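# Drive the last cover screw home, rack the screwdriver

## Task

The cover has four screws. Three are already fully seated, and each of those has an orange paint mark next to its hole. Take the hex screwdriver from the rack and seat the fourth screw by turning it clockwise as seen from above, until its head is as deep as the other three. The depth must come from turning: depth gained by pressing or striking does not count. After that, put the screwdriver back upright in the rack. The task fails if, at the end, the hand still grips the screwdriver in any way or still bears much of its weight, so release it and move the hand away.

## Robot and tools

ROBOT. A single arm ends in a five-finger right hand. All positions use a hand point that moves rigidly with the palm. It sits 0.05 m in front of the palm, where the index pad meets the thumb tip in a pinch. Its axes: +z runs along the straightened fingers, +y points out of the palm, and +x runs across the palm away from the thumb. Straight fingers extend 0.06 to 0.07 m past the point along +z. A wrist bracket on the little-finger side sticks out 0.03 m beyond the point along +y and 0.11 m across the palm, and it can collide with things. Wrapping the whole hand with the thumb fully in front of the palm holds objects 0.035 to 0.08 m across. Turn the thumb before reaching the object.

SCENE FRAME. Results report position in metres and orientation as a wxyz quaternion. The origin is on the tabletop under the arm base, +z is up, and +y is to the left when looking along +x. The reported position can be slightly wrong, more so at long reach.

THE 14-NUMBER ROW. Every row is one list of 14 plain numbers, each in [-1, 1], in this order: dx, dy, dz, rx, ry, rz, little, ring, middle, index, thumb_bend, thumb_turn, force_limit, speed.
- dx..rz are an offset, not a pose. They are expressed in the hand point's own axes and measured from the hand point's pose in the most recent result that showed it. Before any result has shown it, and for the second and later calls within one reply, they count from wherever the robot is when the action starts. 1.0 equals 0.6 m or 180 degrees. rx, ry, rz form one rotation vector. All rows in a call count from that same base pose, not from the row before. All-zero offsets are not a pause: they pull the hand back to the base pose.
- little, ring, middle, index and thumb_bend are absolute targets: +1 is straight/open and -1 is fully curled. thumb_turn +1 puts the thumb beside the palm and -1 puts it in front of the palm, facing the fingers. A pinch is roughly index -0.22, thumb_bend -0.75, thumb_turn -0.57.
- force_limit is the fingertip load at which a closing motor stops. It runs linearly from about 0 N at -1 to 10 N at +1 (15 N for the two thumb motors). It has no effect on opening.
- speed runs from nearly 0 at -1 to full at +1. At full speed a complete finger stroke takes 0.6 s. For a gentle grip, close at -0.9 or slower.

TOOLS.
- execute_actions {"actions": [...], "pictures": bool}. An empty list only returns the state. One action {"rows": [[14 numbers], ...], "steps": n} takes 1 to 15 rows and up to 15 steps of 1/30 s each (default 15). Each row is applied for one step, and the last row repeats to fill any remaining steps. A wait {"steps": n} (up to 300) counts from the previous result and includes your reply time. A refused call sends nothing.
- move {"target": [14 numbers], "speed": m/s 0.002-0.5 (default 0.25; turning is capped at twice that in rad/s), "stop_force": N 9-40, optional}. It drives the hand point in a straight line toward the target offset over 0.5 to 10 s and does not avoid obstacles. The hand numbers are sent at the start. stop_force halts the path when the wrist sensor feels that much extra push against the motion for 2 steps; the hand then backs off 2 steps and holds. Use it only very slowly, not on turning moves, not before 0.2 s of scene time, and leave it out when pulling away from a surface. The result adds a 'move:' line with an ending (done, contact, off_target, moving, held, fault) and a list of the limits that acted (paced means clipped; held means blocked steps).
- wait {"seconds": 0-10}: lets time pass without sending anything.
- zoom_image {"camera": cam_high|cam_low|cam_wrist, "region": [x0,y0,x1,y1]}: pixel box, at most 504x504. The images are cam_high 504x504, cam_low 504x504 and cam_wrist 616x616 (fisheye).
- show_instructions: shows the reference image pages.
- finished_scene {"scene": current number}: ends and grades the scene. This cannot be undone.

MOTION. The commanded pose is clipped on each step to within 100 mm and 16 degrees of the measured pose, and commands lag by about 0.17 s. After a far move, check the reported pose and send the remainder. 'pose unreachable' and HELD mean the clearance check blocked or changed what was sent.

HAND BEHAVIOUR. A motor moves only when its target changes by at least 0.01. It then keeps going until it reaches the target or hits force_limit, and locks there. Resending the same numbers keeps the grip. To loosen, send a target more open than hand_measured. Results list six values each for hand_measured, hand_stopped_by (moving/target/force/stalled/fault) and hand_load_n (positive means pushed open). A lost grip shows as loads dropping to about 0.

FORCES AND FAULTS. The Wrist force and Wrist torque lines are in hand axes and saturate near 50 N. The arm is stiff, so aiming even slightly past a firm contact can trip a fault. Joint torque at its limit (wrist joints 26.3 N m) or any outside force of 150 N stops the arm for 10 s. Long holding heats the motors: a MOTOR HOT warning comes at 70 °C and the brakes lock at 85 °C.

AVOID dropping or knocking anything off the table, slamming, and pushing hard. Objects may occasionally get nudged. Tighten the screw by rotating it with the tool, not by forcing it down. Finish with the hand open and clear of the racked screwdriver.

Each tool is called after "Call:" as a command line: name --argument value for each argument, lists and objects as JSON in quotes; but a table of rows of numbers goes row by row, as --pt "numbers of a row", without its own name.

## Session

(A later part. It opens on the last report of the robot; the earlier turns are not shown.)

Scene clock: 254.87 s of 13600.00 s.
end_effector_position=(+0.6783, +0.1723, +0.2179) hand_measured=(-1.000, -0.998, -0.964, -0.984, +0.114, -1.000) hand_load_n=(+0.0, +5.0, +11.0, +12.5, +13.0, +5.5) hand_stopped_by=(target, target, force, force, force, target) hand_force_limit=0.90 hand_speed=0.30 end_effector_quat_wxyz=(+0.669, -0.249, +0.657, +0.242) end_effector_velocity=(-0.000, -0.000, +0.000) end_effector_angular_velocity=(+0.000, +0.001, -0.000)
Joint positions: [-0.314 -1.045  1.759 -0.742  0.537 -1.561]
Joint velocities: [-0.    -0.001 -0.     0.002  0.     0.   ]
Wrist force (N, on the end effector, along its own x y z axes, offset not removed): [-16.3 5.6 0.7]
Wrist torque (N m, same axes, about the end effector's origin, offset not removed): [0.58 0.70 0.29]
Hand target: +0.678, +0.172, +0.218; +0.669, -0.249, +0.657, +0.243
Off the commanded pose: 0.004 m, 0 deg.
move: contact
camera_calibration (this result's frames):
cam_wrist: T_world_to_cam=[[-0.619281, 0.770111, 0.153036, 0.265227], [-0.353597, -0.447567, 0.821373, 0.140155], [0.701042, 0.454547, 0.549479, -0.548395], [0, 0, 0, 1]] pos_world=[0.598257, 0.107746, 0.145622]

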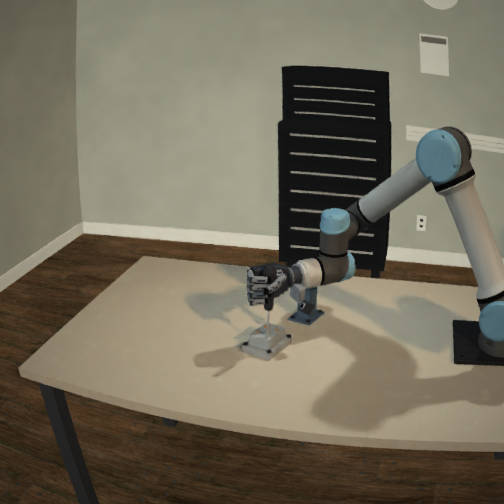

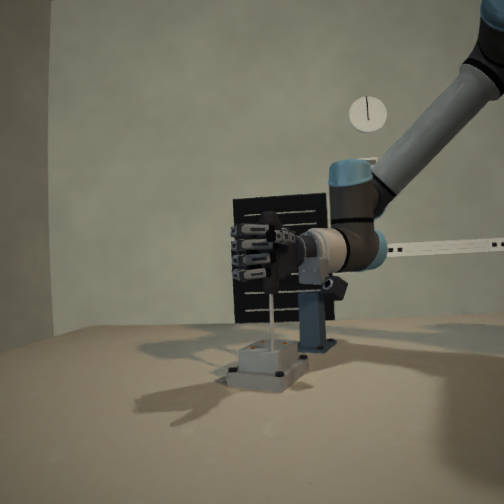

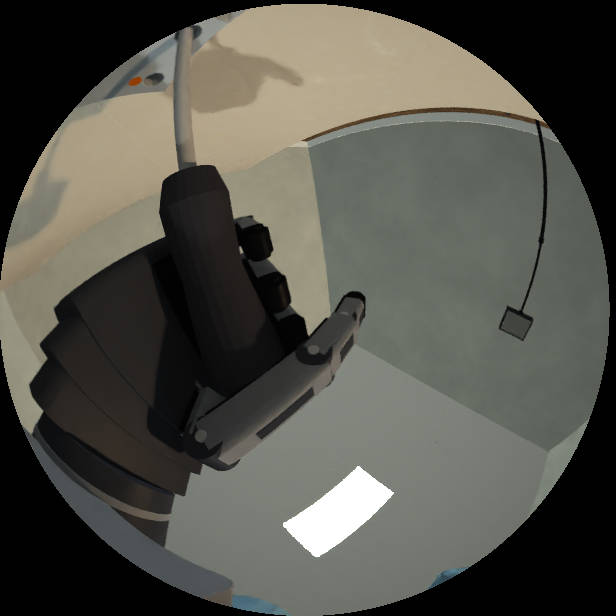

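Call:
execute_actions --actions '[]' --pictures false

Call:
move --target '[0,-0.02735,0.01517,0.1111,0,0,-1,-1,-1,-1,-0.7,-1,0.9,0.3]' --speed 0.5

Call:
move --target '[0,-0.02735,0.01517,0.1111,0,0,-1,-1,-1,-1,-0.7,-1,0.9,0.3]' --speed 0.5

Call:
move --target '[0,-0.02735,0.01517,0.1111,0,0,-1,-1,-1,-1,-0.7,-1,0.9,0.3]' --speed 0.5

Call:
move --target '[0,-0.02735,0.01517,0.1111,0,0,-1,-1,-1,-1,-0.7,-1,0.9,0.3]' --speed 0.5

Call:
execute_actions --actions '[{"rows":[[0,0,0,0,0,0,-0.55,-0.55,-0.4,-0.5,0.45,-1,0.9,0.4]],"steps":10}]' --pictures false

Call:
move --target '[0,0.0317,-0.0528,-0.2222,0,0,-0.55,-0.55,-0.4,-0.5,0.45,-1,0.9,0.2]' --speed 0.5

Call:
move --target '[0,0.0322,-0.0516,-0.2211,0,0,-0.55,-0.55,-0.4,-0.5,0.45,-1,0.9,0.2]' --speed 0.5

Call:
execute_actions --actions '[{"rows":[[0,0,0,0,0,0,-1,-1,-1,-1,0.45,-1,0.9,0.3]],"steps":13}]' --pictures false

Call:
execute_actions --actions '[{"rows":[[0,0,0,0,0,0,-1,-1,-1,-1,-0.7,-1,0.9,0.3]],"steps":13}]' --pictures false

Call:
move --target '[0.008,0,0,0,0,0,-1,-1,-1,-1,-0.7,-1,0.9,0.3]' --speed 0.003 --stop_force 9

Scene clock: 259.43 s of 13600.00 s.
end_effector_position=(+0.6783, +0.1723, +0.2181) hand_measured=(-1.000, -0.998, -0.964, -0.984, +0.114, -1.000) hand_load_n=(+0.0, +5.0, +11.0, +12.5, +13.0, +4.5) hand_stopped_by=(target, target, force, force, force, target) hand_force_limit=0.90 hand_speed=0.30 end_effector_quat_wxyz=(+0.669, -0.249, +0.657, +0.243) end_effector_velocity=(-0.000, +0.000, +0.000) end_effector_angular_velocity=(+0.000, +0.000, +0.000)
Joint positions: [-0.314 -1.045  1.759 -0.741  0.537 -1.561]
Joint velocities: [ 0. -0.  0.  0. -0.  0.]
Wrist force (N, on the end effector, along its own x y z axes, offset not removed): [-7.6 3.9 0.7]
Wrist torque (N m, same axes, about the end effector's origin, offset not removed): [0.31 0.22 0.45]
Hand target: +0.678, +0.172, +0.218; +0.669, -0.249, +0.657, +0.243
Off the commanded pose: 0.005 m, 0 deg.
Steps of this call (steps 1 to 90: nothing new was sent; then 1.57 s passed at rest). Readings (end_effector_position | what the end effector reports):
1: (+0.6783, +0.1723, +0.2179) | hand_measured=(-1.000, -0.998, -0.964, -0.984, +0.114, -1.000) hand_load_n=(+0.0, +5.0, +11.0, +12.5, +13.0, +5.0) hand_stopped_by=(target, target, force, force, force, target) hand_force_limit=0.90 hand_speed=0.30
2: (+0.6783, +0.1723, +0.2179) | hand_measured=(-1.000, -0.998, -0.964, -0.984, +0.114, -1.000) hand_load_n=(+0.0, +5.0, +11.0, +12.5, +13.0, +5.0) hand_stopped_by=(target, target, force, force, force, target) hand_force_limit=0.90 hand_speed=0.30
4: (+0.6783, +0.1723, +0.2179) | hand_measured=(-1.000, -0.998, -0.964, -0.984, +0.114, -1.000) hand_load_n=(+0.0, +5.0, +11.0, +12.5, +13.0, +5.0) hand_stopped_by=(target, target, force, force, force, target) hand_force_limit=0.90 hand_speed=0.30
8: (+0.6782, +0.1723, +0.2180) | hand_measured=(-1.000, -0.998, -0.964, -0.984, +0.114, -1.000) hand_load_n=(+0.0, +5.0, +11.0, +12.5, +13.0, +4.5) hand_stopped_by=(target, target, force, force, force, target) hand_force_limit=0.90 hand_speed=0.30
90: the state above

Scene clock: 260.53 s of 13600.00 s.
end_effector_position=(+0.6958, +0.1658, +0.2185) hand_measured=(-1.000, -0.998, -0.964, -0.984, +0.114, -1.000) hand_load_n=(+0.0, +2.5, +10.5, +14.5, +11.5, +5.5) hand_stopped_by=(target, target, force, force, force, target) hand_force_limit=0.90 hand_speed=0.30 end_effector_quat_wxyz=(+0.702, -0.129, +0.689, +0.125) end_effector_velocity=(+0.001, +0.001, +0.000) end_effector_angular_velocity=(+0.001, -0.001, -0.013)
Joint positions: [-0.226 -1.127  1.9   -0.794  0.972 -1.566]
Joint velocities: [ 0.007 -0.001  0.003 -0.004  0.02   0.001]
Wrist force (N, on the end effector, along its own x y z axes, offset not removed): [-3.9 2.1 -1.7]
Wrist torque (N m, same axes, about the end effector's origin, offset not removed): [0.42 0.55 -0.04]
Hand target: +0.696, +0.166, +0.218; +0.702, -0.129, +0.689, +0.125
Off the commanded pose: 0.000 m, 0 deg.
move: done
camera_calibration (this result's frames):
cam_wrist: T_world_to_cam=[[-0.320688, 0.933871, 0.158254, 0.0449238], [-0.486329, -0.305715, 0.818549, 0.212413], [0.8128, 0.185535, 0.552208, -0.591815], [0, 0, 0, 1]] pos_world=[0.598736, 0.132787, 0.145825]

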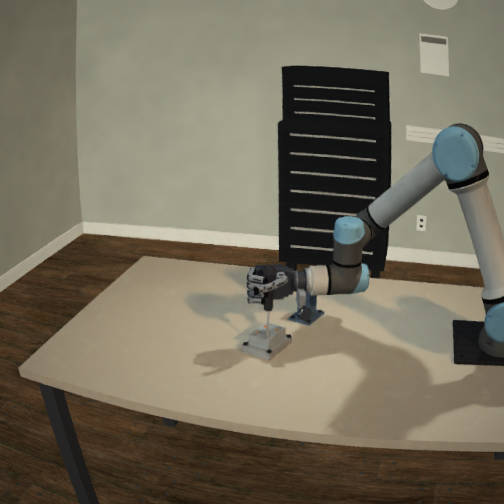

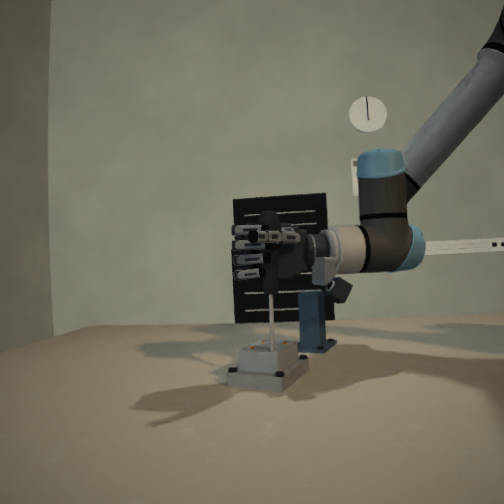

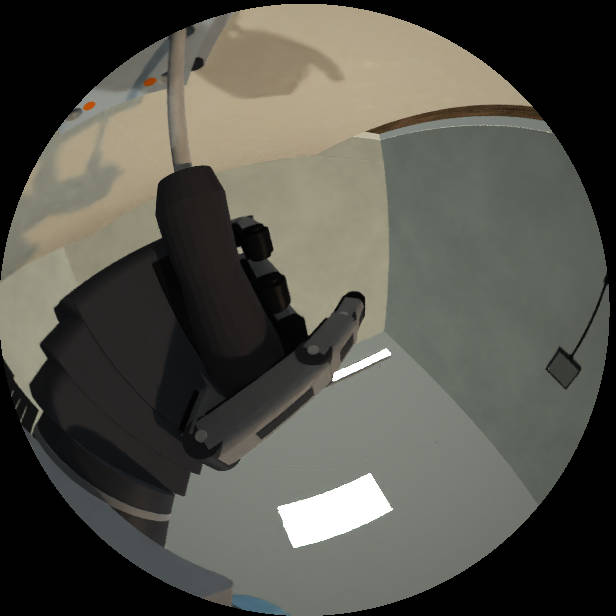

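Scene clock: 261.63 s of 13600.00 s.
end_effector_position=(+0.7100, +0.1538, +0.2188) hand_measured=(-1.000, -0.998, -0.964, -0.984, +0.114, -1.000) hand_load_n=(+0.0, +1.0, +10.0, +17.0, +10.0, +6.0) hand_stopped_by=(target, target, force, force, force, target) hand_force_limit=0.90 hand_speed=0.30 end_effector_quat_wxyz=(+0.714, -0.006, +0.701, +0.005) end_effector_velocity=(+0.002, -0.001, +0.001) end_effector_angular_velocity=(+0.001, -0.002, -0.016)
Joint positions: [-0.086 -1.152  1.943 -0.81   1.459 -1.57 ]
Joint velocities: [ 0.008  0.002 -0.004  0.     0.024  0.001]
Wrist force (N, on the end effector, along its own x y z axes, offset not removed): [-0.5 -0.2 -2.6]
Wrist torque (N m, same axes, about the end effector's origin, offset not removed): [0.28 0.66 -0.52]
Hand target: +0.710, +0.154, +0.219; +0.714, -0.006, +0.701, +0.004
Off the commanded pose: 0.000 m, 0 deg.
move: done
camera_calibration (this result's frames):
cam_wrist: T_world_to_cam=[[0.0156081, 0.98628, 0.164341, -0.187495], [-0.563045, -0.127155, 0.816585, 0.242845], [0.826279, -0.105277, 0.553336, -0.566435], [0, 0, 0, 1]] pos_world=[0.607692, 0.156169, 0.145939]

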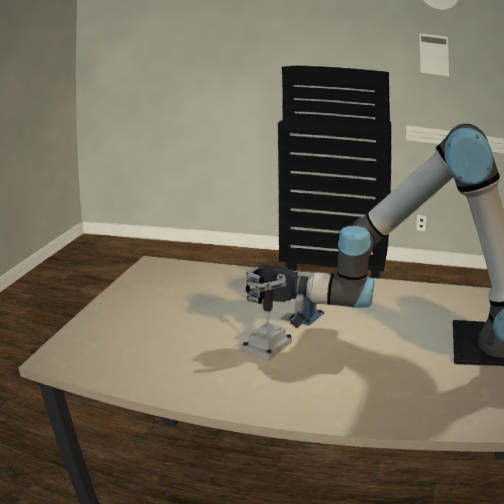

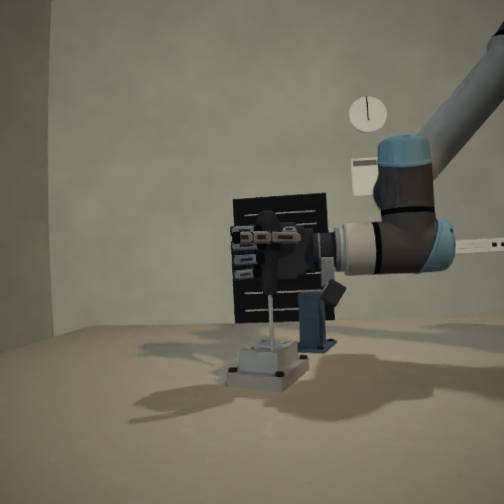

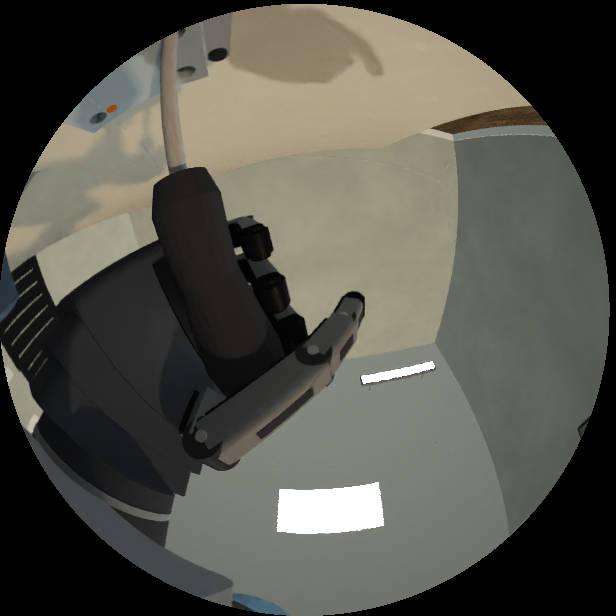

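Scene clock: 262.73 s of 13600.00 s.
end_effector_position=(+0.7193, +0.1376, +0.2190) hand_measured=(-1.000, -1.000, -0.964, -0.984, +0.114, -1.000) hand_load_n=(+0.0, +0.0, +10.0, +19.5, +9.0, +6.0) hand_stopped_by=(target, target, force, force, force, target) hand_force_limit=0.90 hand_speed=0.30 end_effector_quat_wxyz=(+0.704, +0.117, +0.691, -0.117) end_effector_velocity=(+0.001, -0.001, +0.001) end_effector_angular_velocity=(+0.003, -0.001, -0.017)
Joint positions: [ 0.071 -1.113  1.879 -0.786  1.963 -1.573]
Joint velocities: [ 0.007  0.004 -0.009  0.004  0.024  0.003]
Wrist force (N, on the end effector, along its own x y z axes, offset not removed): [2.5 -1.8 -2.5]
Wrist torque (N m, same axes, about the end effector's origin, offset not removed): [0.31 0.49 -0.58]
Hand target: +0.719, +0.138, +0.219; +0.704, +0.118, +0.691, -0.117
Off the commanded pose: 0.000 m, 0 deg.
move: done
camera_calibration (this result's frames):
cam_wrist: T_world_to_cam=[[0.34962, 0.921232, 0.17058, -0.404432], [-0.574474, 0.0669673, 0.815779, 0.227546], [0.740098, -0.383206, 0.552637, -0.475545], [0, 0, 0, 1]] pos_world=[0.624067, 0.175106, 0.146164]

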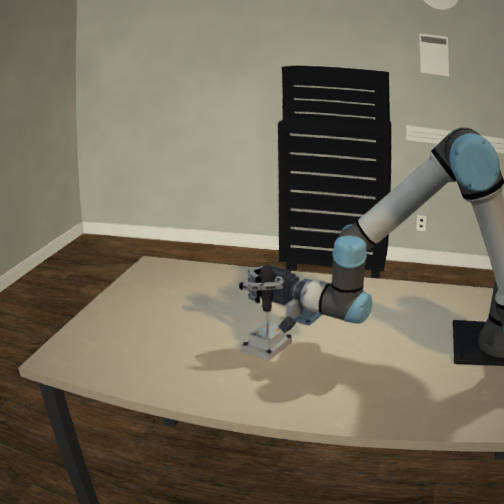

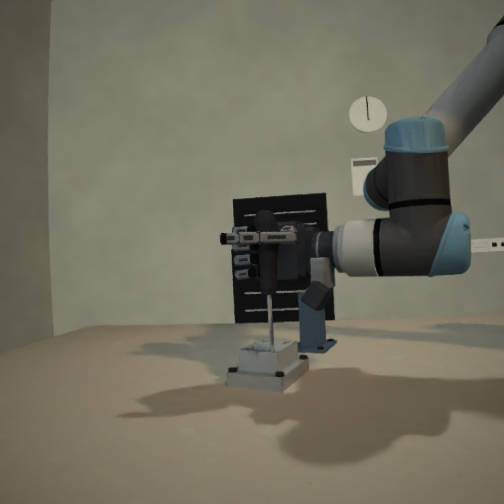

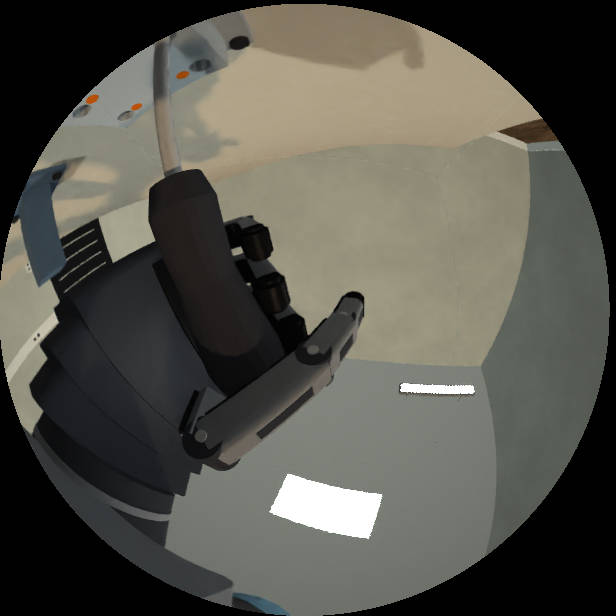

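Scene clock: 263.83 s of 13600.00 s.
end_effector_position=(+0.7226, +0.1192, +0.2191) hand_measured=(-1.000, -1.000, -0.964, -0.984, +0.114, -1.000) hand_load_n=(+0.0, +0.0, +9.5, +21.0, +8.5, +5.0) hand_stopped_by=(target, target, force, force, force, target) hand_force_limit=0.90 hand_speed=0.30 end_effector_quat_wxyz=(+0.673, +0.237, +0.660, -0.234) end_effector_velocity=(+0.001, -0.001, +0.000) end_effector_angular_velocity=(+0.002, +0.001, -0.016)
Joint positions: [ 0.199 -1.021  1.721 -0.725  2.438 -1.578]
Joint velocities: [ 0.004  0.006 -0.012  0.008  0.02   0.002]
Wrist force (N, on the end effector, along its own x y z axes, offset not removed): [1.2 -4.5 -1.8]
Wrist torque (N m, same axes, about the end effector's origin, offset not removed): [0.05 0.58 -1.08]
Hand target: +0.723, +0.119, +0.219; +0.673, +0.237, +0.660, -0.235
Off the commanded pose: 0.000 m, 0 deg.
move: done
camera_calibration (this result's frames):
cam_wrist: T_world_to_cam=[[0.641641, 0.746411, 0.176545, -0.580118], [-0.519353, 0.253423, 0.816118, 0.168435], [0.564419, -0.615344, 0.550257, -0.329878], [0, 0, 0, 1]] pos_world=[0.645894, 0.187333, 0.146472]

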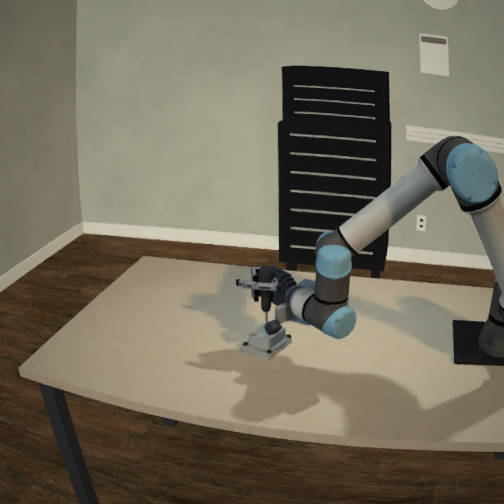

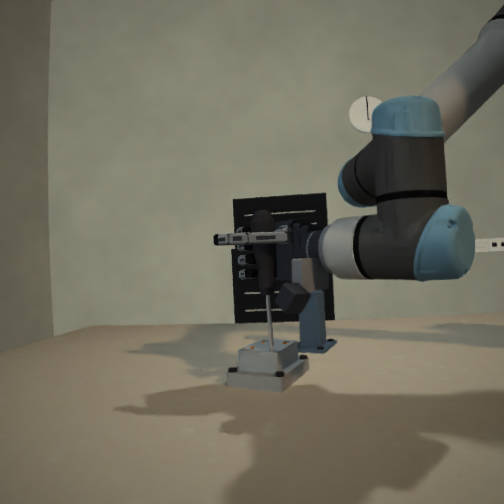

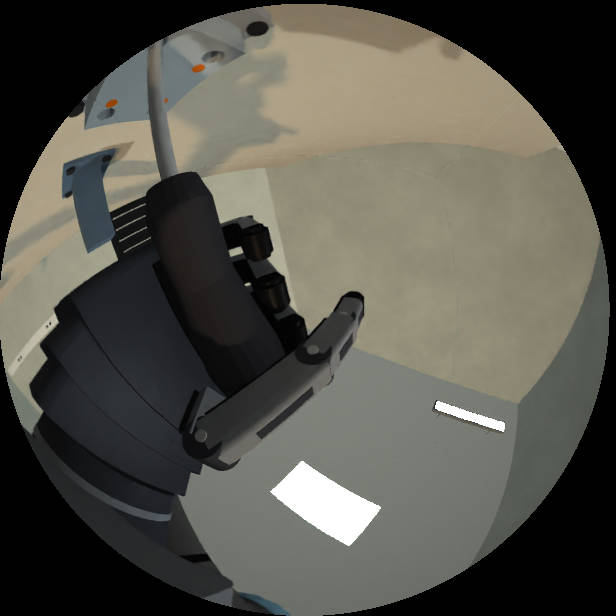

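Scene clock: 264.17 s of 13600.00 s.
end_effector_position=(+0.7227, +0.1193, +0.2192) hand_measured=(-0.550, -0.550, -0.428, -0.502, +0.446, -1.000) hand_load_n=(+0.0, +0.0, +0.5, +0.0, +0.0, +0.0) hand_stopped_by=(moving, moving, moving, moving, moving, target) hand_force_limit=0.90 hand_speed=0.40 end_effector_quat_wxyz=(+0.673, +0.237, +0.660, -0.234) end_effector_velocity=(+0.000, -0.000, +0.001) end_effector_angular_velocity=(+0.000, -0.002, +0.001)
Joint positions: [ 0.199 -1.02   1.72  -0.725  2.438 -1.578]
Joint velocities: [-0.    -0.     0.    -0.001 -0.001  0.   ]
Wrist force (N, on the end effector, along its own x y z axes, offset not removed): [0.4 1.1 1.2]
Wrist torque (N m, same axes, about the end effector's origin, offset not removed): [0.17 -0.07 0.01]
Hand target: +0.723, +0.119, +0.219; +0.673, +0.237, +0.660, -0.234
Off the commanded pose: 0.000 m, 0 deg.
Steps of this call (steps 1 to 10: all 10 steps of this action). Readings (end_effector_position | what the end effector reports):
1: (+0.7226, +0.1192, +0.2191) | hand_measured=(-1.000, -1.000, -0.964, -0.984, +0.114, -1.000) hand_load_n=(+0.0, +0.0, +9.5, +21.0, +8.5, +5.0) hand_stopped_by=(moving, moving, moving, moving, moving, target) hand_force_limit=0.90 hand_speed=0.40
2: (+0.7226, +0.1192, +0.2191) | hand_measured=(-1.000, -1.000, -0.964, -0.984, +0.114, -1.000) hand_load_n=(+0.0, +0.0, +9.5, +21.0, +8.5, +5.0) hand_stopped_by=(moving, moving, moving, moving, moving, target) hand_force_limit=0.90 hand_speed=0.40
4: (+0.7226, +0.1192, +0.2191) | hand_measured=(-0.930, -0.928, -0.896, -0.916, +0.152, -1.000) hand_load_n=(+0.0, +0.0, -3.5, +1.0, +3.5, +1.5) hand_stopped_by=(moving, moving, moving, moving, moving, target) hand_force_limit=0.90 hand_speed=0.40
8: (+0.7226, +0.1193, +0.2191) | hand_measured=(-0.618, -0.618, -0.584, -0.604, +0.346, -1.000) hand_load_n=(+0.0, +0.0, +0.0, +0.0, +0.0, +0.0) hand_stopped_by=(moving, moving, moving, moving, moving, target) hand_force_limit=0.90 hand_speed=0.40
10: the state above

Scene clock: 265.87 s of 13600.00 s.
end_effector_position=(+0.7097, +0.1539, +0.2189) hand_measured=(-0.550, -0.550, -0.400, -0.500, +0.450, -1.000) hand_load_n=(+0.0, +0.0, +0.0, +0.0, +0.0, +0.0) hand_stopped_by=(target, target, target, target, target, target) hand_force_limit=0.90 hand_speed=0.20 end_effector_quat_wxyz=(+0.714, -0.007, +0.700, +0.005) end_effector_velocity=(+0.000, +0.001, -0.001) end_effector_angular_velocity=(-0.000, +0.002, +0.017)
Joint positions: [-0.087 -1.153  1.944 -0.811  1.456 -1.57 ]
Joint velocities: [-0.007  0.002 -0.003  0.002 -0.024 -0.   ]
Wrist force (N, on the end effector, along its own x y z axes, offset not removed): [0.0 2.0 1.4]
Wrist torque (N m, same axes, about the end effector's origin, offset not removed): [0.29 -0.01 0.06]
Hand target: +0.710, +0.154, +0.219; +0.714, -0.008, +0.700, +0.006
Off the commanded pose: 0.000 m, 0 deg.
move: done
camera_calibration (this result's frames):
cam_wrist: T_world_to_cam=[[0.0135126, 0.986358, 0.16406, -0.186133], [-0.563075, -0.128081, 0.81642, 0.242819], [0.826295, -0.10341, 0.553663, -0.566497], [0, 0, 0, 1]] pos_world=[0.607334, 0.156113, 0.145943]

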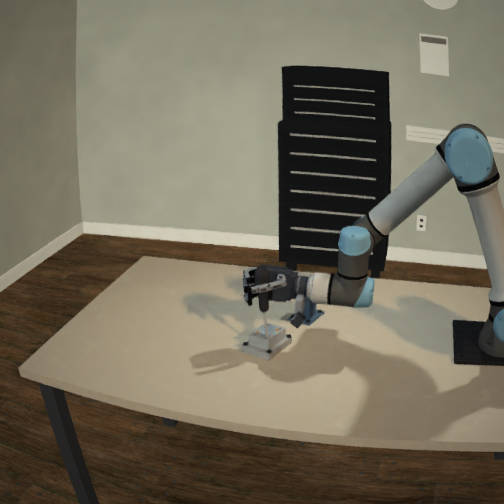

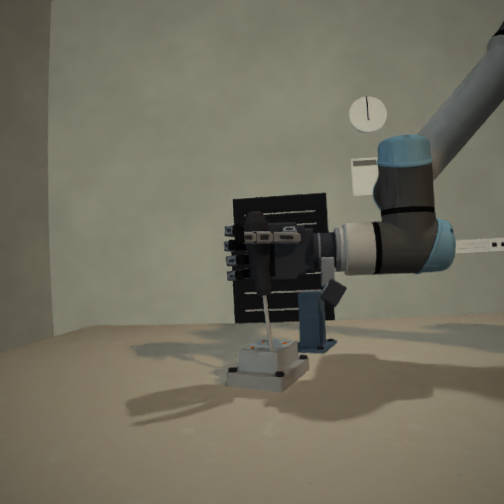

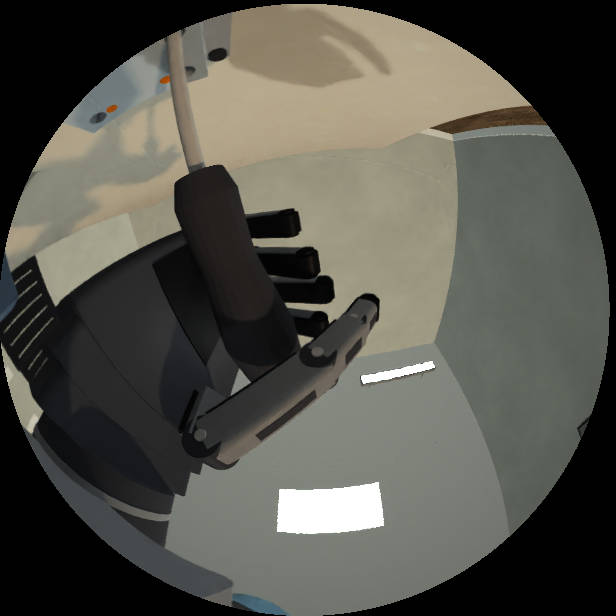

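Scene clock: 267.30 s of 13600.00 s.
end_effector_position=(+0.6782, +0.1725, +0.2181) hand_measured=(-0.550, -0.550, -0.400, -0.500, +0.450, -1.000) hand_load_n=(+0.0, +0.0, +0.0, +0.0, +0.0, +0.0) hand_stopped_by=(target, target, target, target, target, target) hand_force_limit=0.90 hand_speed=0.20 end_effector_quat_wxyz=(+0.669, -0.249, +0.657, +0.242) end_effector_velocity=(+0.000, +0.000, +0.000) end_effector_angular_velocity=(-0.003, +0.001, +0.017)
Joint positions: [-0.313 -1.045  1.76  -0.742  0.538 -1.561]
Joint velocities: [-0.002  0.007 -0.015  0.013 -0.019 -0.005]
Wrist force (N, on the end effector, along its own x y z axes, offset not removed): [-0.8 3.8 0.0]
Wrist torque (N m, same axes, about the end effector's origin, offset not removed): [0.68 0.12 0.01]
Hand target: +0.678, +0.173, +0.218; +0.668, -0.250, +0.657, +0.243
Off the commanded pose: 0.000 m, 0 deg.
move: done
camera_calibration (this result's frames):
cam_wrist: T_world_to_cam=[[-0.619483, 0.769995, 0.152802, 0.265198], [-0.353738, -0.447577, 0.821307, 0.140168], [0.700793, 0.454733, 0.549643, -0.548435], [0, 0, 0, 1]] pos_world=[0.598207, 0.107926, 0.1458]

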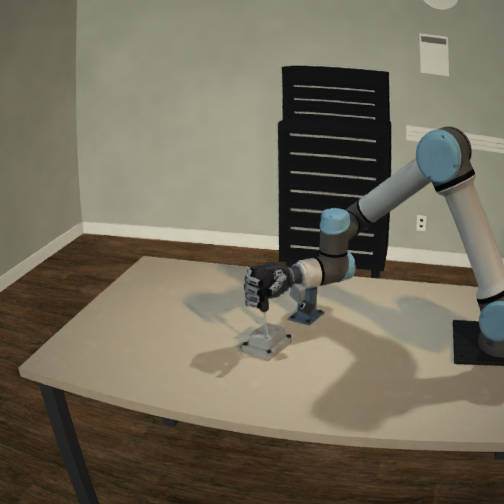

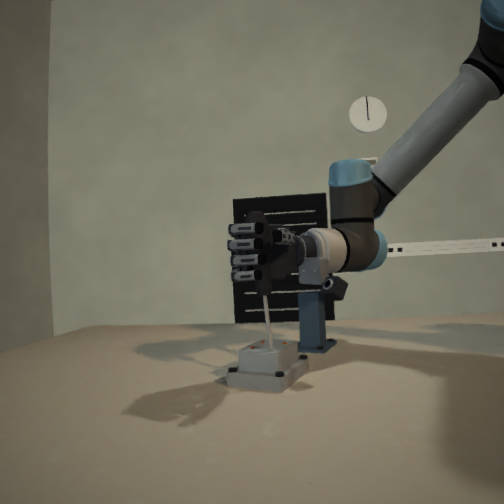

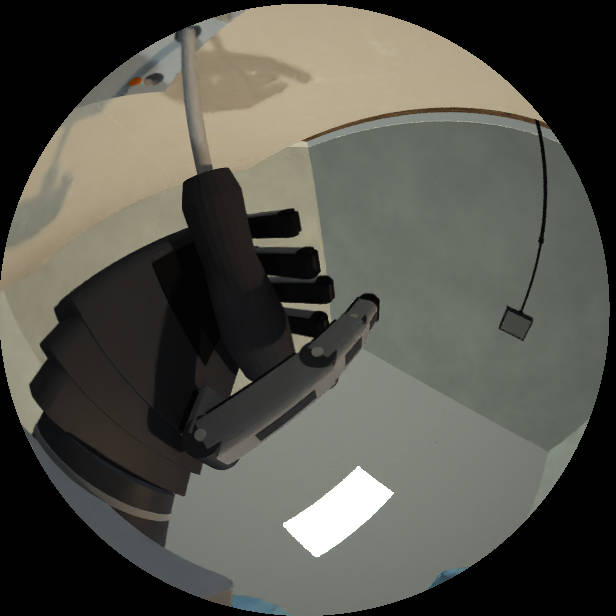

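Scene clock: 267.73 s of 13600.00 s.
end_effector_position=(+0.6783, +0.1724, +0.2181) hand_measured=(-1.000, -0.998, -0.964, -0.984, +0.452, -1.000) hand_load_n=(+0.0, +4.5, +10.5, +11.0, +1.5, +0.0) hand_stopped_by=(target, target, force, force, target, target) hand_force_limit=0.90 hand_speed=0.30 end_effector_quat_wxyz=(+0.669, -0.249, +0.657, +0.242) end_effector_velocity=(-0.001, +0.000, +0.000) end_effector_angular_velocity=(-0.000, -0.001, +0.000)
Joint positions: [-0.313 -1.045  1.759 -0.742  0.537 -1.561]
Joint velocities: [ 0.    -0.001  0.002 -0.001  0.    -0.   ]
Wrist force (N, on the end effector, along its own x y z axes, offset not removed): [-0.6 2.5 2.4]
Wrist torque (N m, same axes, about the end effector's origin, offset not removed): [0.23 -0.16 0.29]
Hand target: +0.678, +0.172, +0.218; +0.669, -0.249, +0.657, +0.242
Off the commanded pose: 0.000 m, 0 deg.
Steps of this call (steps 1 to 13: all 13 steps of this action). Readings (end_effector_position | what the end effector reports):
1: (+0.6782, +0.1725, +0.2181) | hand_measured=(-0.550, -0.550, -0.400, -0.500, +0.450, -1.000) hand_load_n=(+0.0, +0.0, +0.0, +0.0, +0.0, +0.0) hand_stopped_by=(moving, moving, moving, moving, target, target) hand_force_limit=0.90 hand_speed=0.30
2: (+0.6782, +0.1725, +0.2181) | hand_measured=(-0.550, -0.550, -0.400, -0.500, +0.450, -1.000) hand_load_n=(+0.0, +0.0, +0.0, +0.0, +0.0, +0.0) hand_stopped_by=(moving, moving, moving, moving, target, target) hand_force_limit=0.90 hand_speed=0.30
4: (+0.6782, +0.1725, +0.2181) | hand_measured=(-0.616, -0.616, -0.466, -0.566, +0.450, -1.000) hand_load_n=(+0.0, +0.0, +0.0, +0.0, +0.0, +0.0) hand_stopped_by=(moving, moving, moving, moving, target, target) hand_force_limit=0.90 hand_speed=0.30
8: (+0.6783, +0.1724, +0.2181) | hand_measured=(-0.904, -0.904, -0.754, -0.854, +0.450, -1.000) hand_load_n=(+0.0, +0.0, +0.0, +0.0, +0.0, +0.0) hand_stopped_by=(moving, moving, moving, moving, target, target) hand_force_limit=0.90 hand_speed=0.30
13: the state above

Scene clock: 268.17 s of 13600.00 s.
end_effector_position=(+0.6783, +0.1724, +0.2181) hand_measured=(-1.000, -0.998, -0.964, -0.984, +0.114, -1.000) hand_load_n=(+0.0, +4.5, +10.5, +12.0, +14.0, +3.5) hand_stopped_by=(target, target, force, force, force, target) hand_force_limit=0.90 hand_speed=0.30 end_effector_quat_wxyz=(+0.669, -0.249, +0.657, +0.242) end_effector_velocity=(-0.000, -0.000, -0.000) end_effector_angular_velocity=(+0.000, +0.001, -0.000)
Joint positions: [-0.313 -1.045  1.759 -0.742  0.538 -1.561]
Joint velocities: [-0.001  0.     0.    -0.    -0.    -0.   ]
Wrist force (N, on the end effector, along its own x y z axes, offset not removed): [-0.3 4.4 0.9]
Wrist torque (N m, same axes, about the end effector's origin, offset not removed): [0.45 0.25 0.44]
Hand target: +0.678, +0.172, +0.218; +0.669, -0.249, +0.657, +0.242
Off the commanded pose: 0.000 m, 0 deg.
Steps of this call (steps 1 to 13: all 13 steps of this action). Readings (end_effector_position | what the end effector reports):
1: (+0.6783, +0.1724, +0.2181) | hand_measured=(-1.000, -0.998, -0.964, -0.984, +0.452, -1.000) hand_load_n=(+0.0, +4.5, +10.5, +11.0, +1.5, +0.0) hand_stopped_by=(target, target, force, force, moving, target) hand_force_limit=0.90 hand_speed=0.30
2: (+0.6783, +0.1724, +0.2181) | hand_measured=(-1.000, -0.998, -0.964, -0.984, +0.452, -1.000) hand_load_n=(+0.0, +4.0, +10.5, +11.0, +1.5, -0.5) hand_stopped_by=(target, target, force, force, moving, target) hand_force_limit=0.90 hand_speed=0.30
4: (+0.6783, +0.1724, +0.2181) | hand_measured=(-1.000, -0.998, -0.964, -0.984, +0.412, -1.000) hand_load_n=(+0.0, +4.0, +10.5, +11.0, +3.0, +0.0) hand_stopped_by=(target, target, force, force, moving, target) hand_force_limit=0.90 hand_speed=0.30
8: (+0.6783, +0.1724, +0.2181) | hand_measured=(-1.000, -0.998, -0.964, -0.984, +0.238, -1.000) hand_load_n=(+0.0, +4.0, +10.0, +11.0, +10.0, +2.5) hand_stopped_by=(target, target, force, force, moving, target) hand_force_limit=0.90 hand_speed=0.30
13: the state above

Scene clock: 268.93 s of 13600.00 s.
end_effector_position=(+0.6783, +0.1724, +0.2177) hand_measured=(-1.000, -0.998, -0.964, -0.984, +0.114, -1.000) hand_load_n=(+0.0, +5.0, +11.5, +13.0, +13.0, +5.5) hand_stopped_by=(target, target, force, force, force, target) hand_force_limit=0.90 hand_speed=0.30 end_effector_quat_wxyz=(+0.669, -0.249, +0.657, +0.242) end_effector_velocity=(-0.000, +0.001, +0.001) end_effector_angular_velocity=(+0.000, +0.001, +0.001)
Joint positions: [-0.313 -1.044  1.76  -0.743  0.538 -1.561]
Joint velocities: [ 0.001 -0.001  0.     0.002 -0.001  0.   ]
Wrist force (N, on the end effector, along its own x y z axes, offset not removed): [-16.5 4.8 1.1]
Wrist torque (N m, same axes, about the end effector's origin, offset not removed): [0.33 0.81 0.29]
Hand target: +0.678, +0.172, +0.218; +0.669, -0.249, +0.657, +0.242
Off the commanded pose: 0.004 m, 0 deg.
move: contact
camera_calibration (this result's frames):
cam_wrist: T_world_to_cam=[[-0.619581, 0.770041, 0.15217, 0.265574], [-0.354265, -0.447327, 0.821215, 0.140828], [0.700439, 0.454901, 0.549954, -0.548149], [0, 0, 0, 1]] pos_world=[0.59838, 0.107847, 0.145394]

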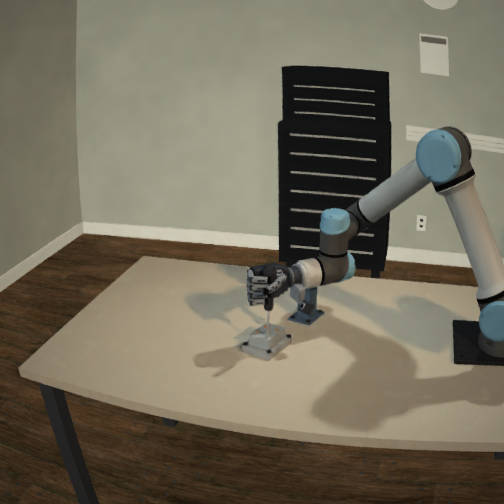

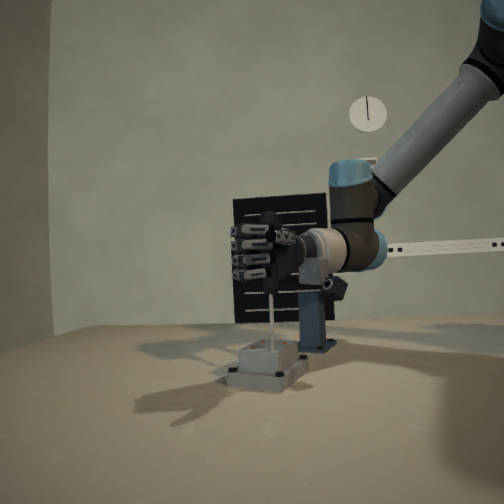

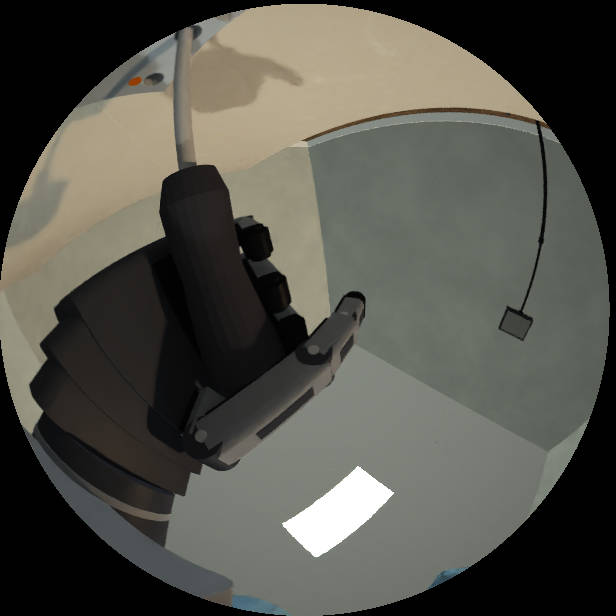

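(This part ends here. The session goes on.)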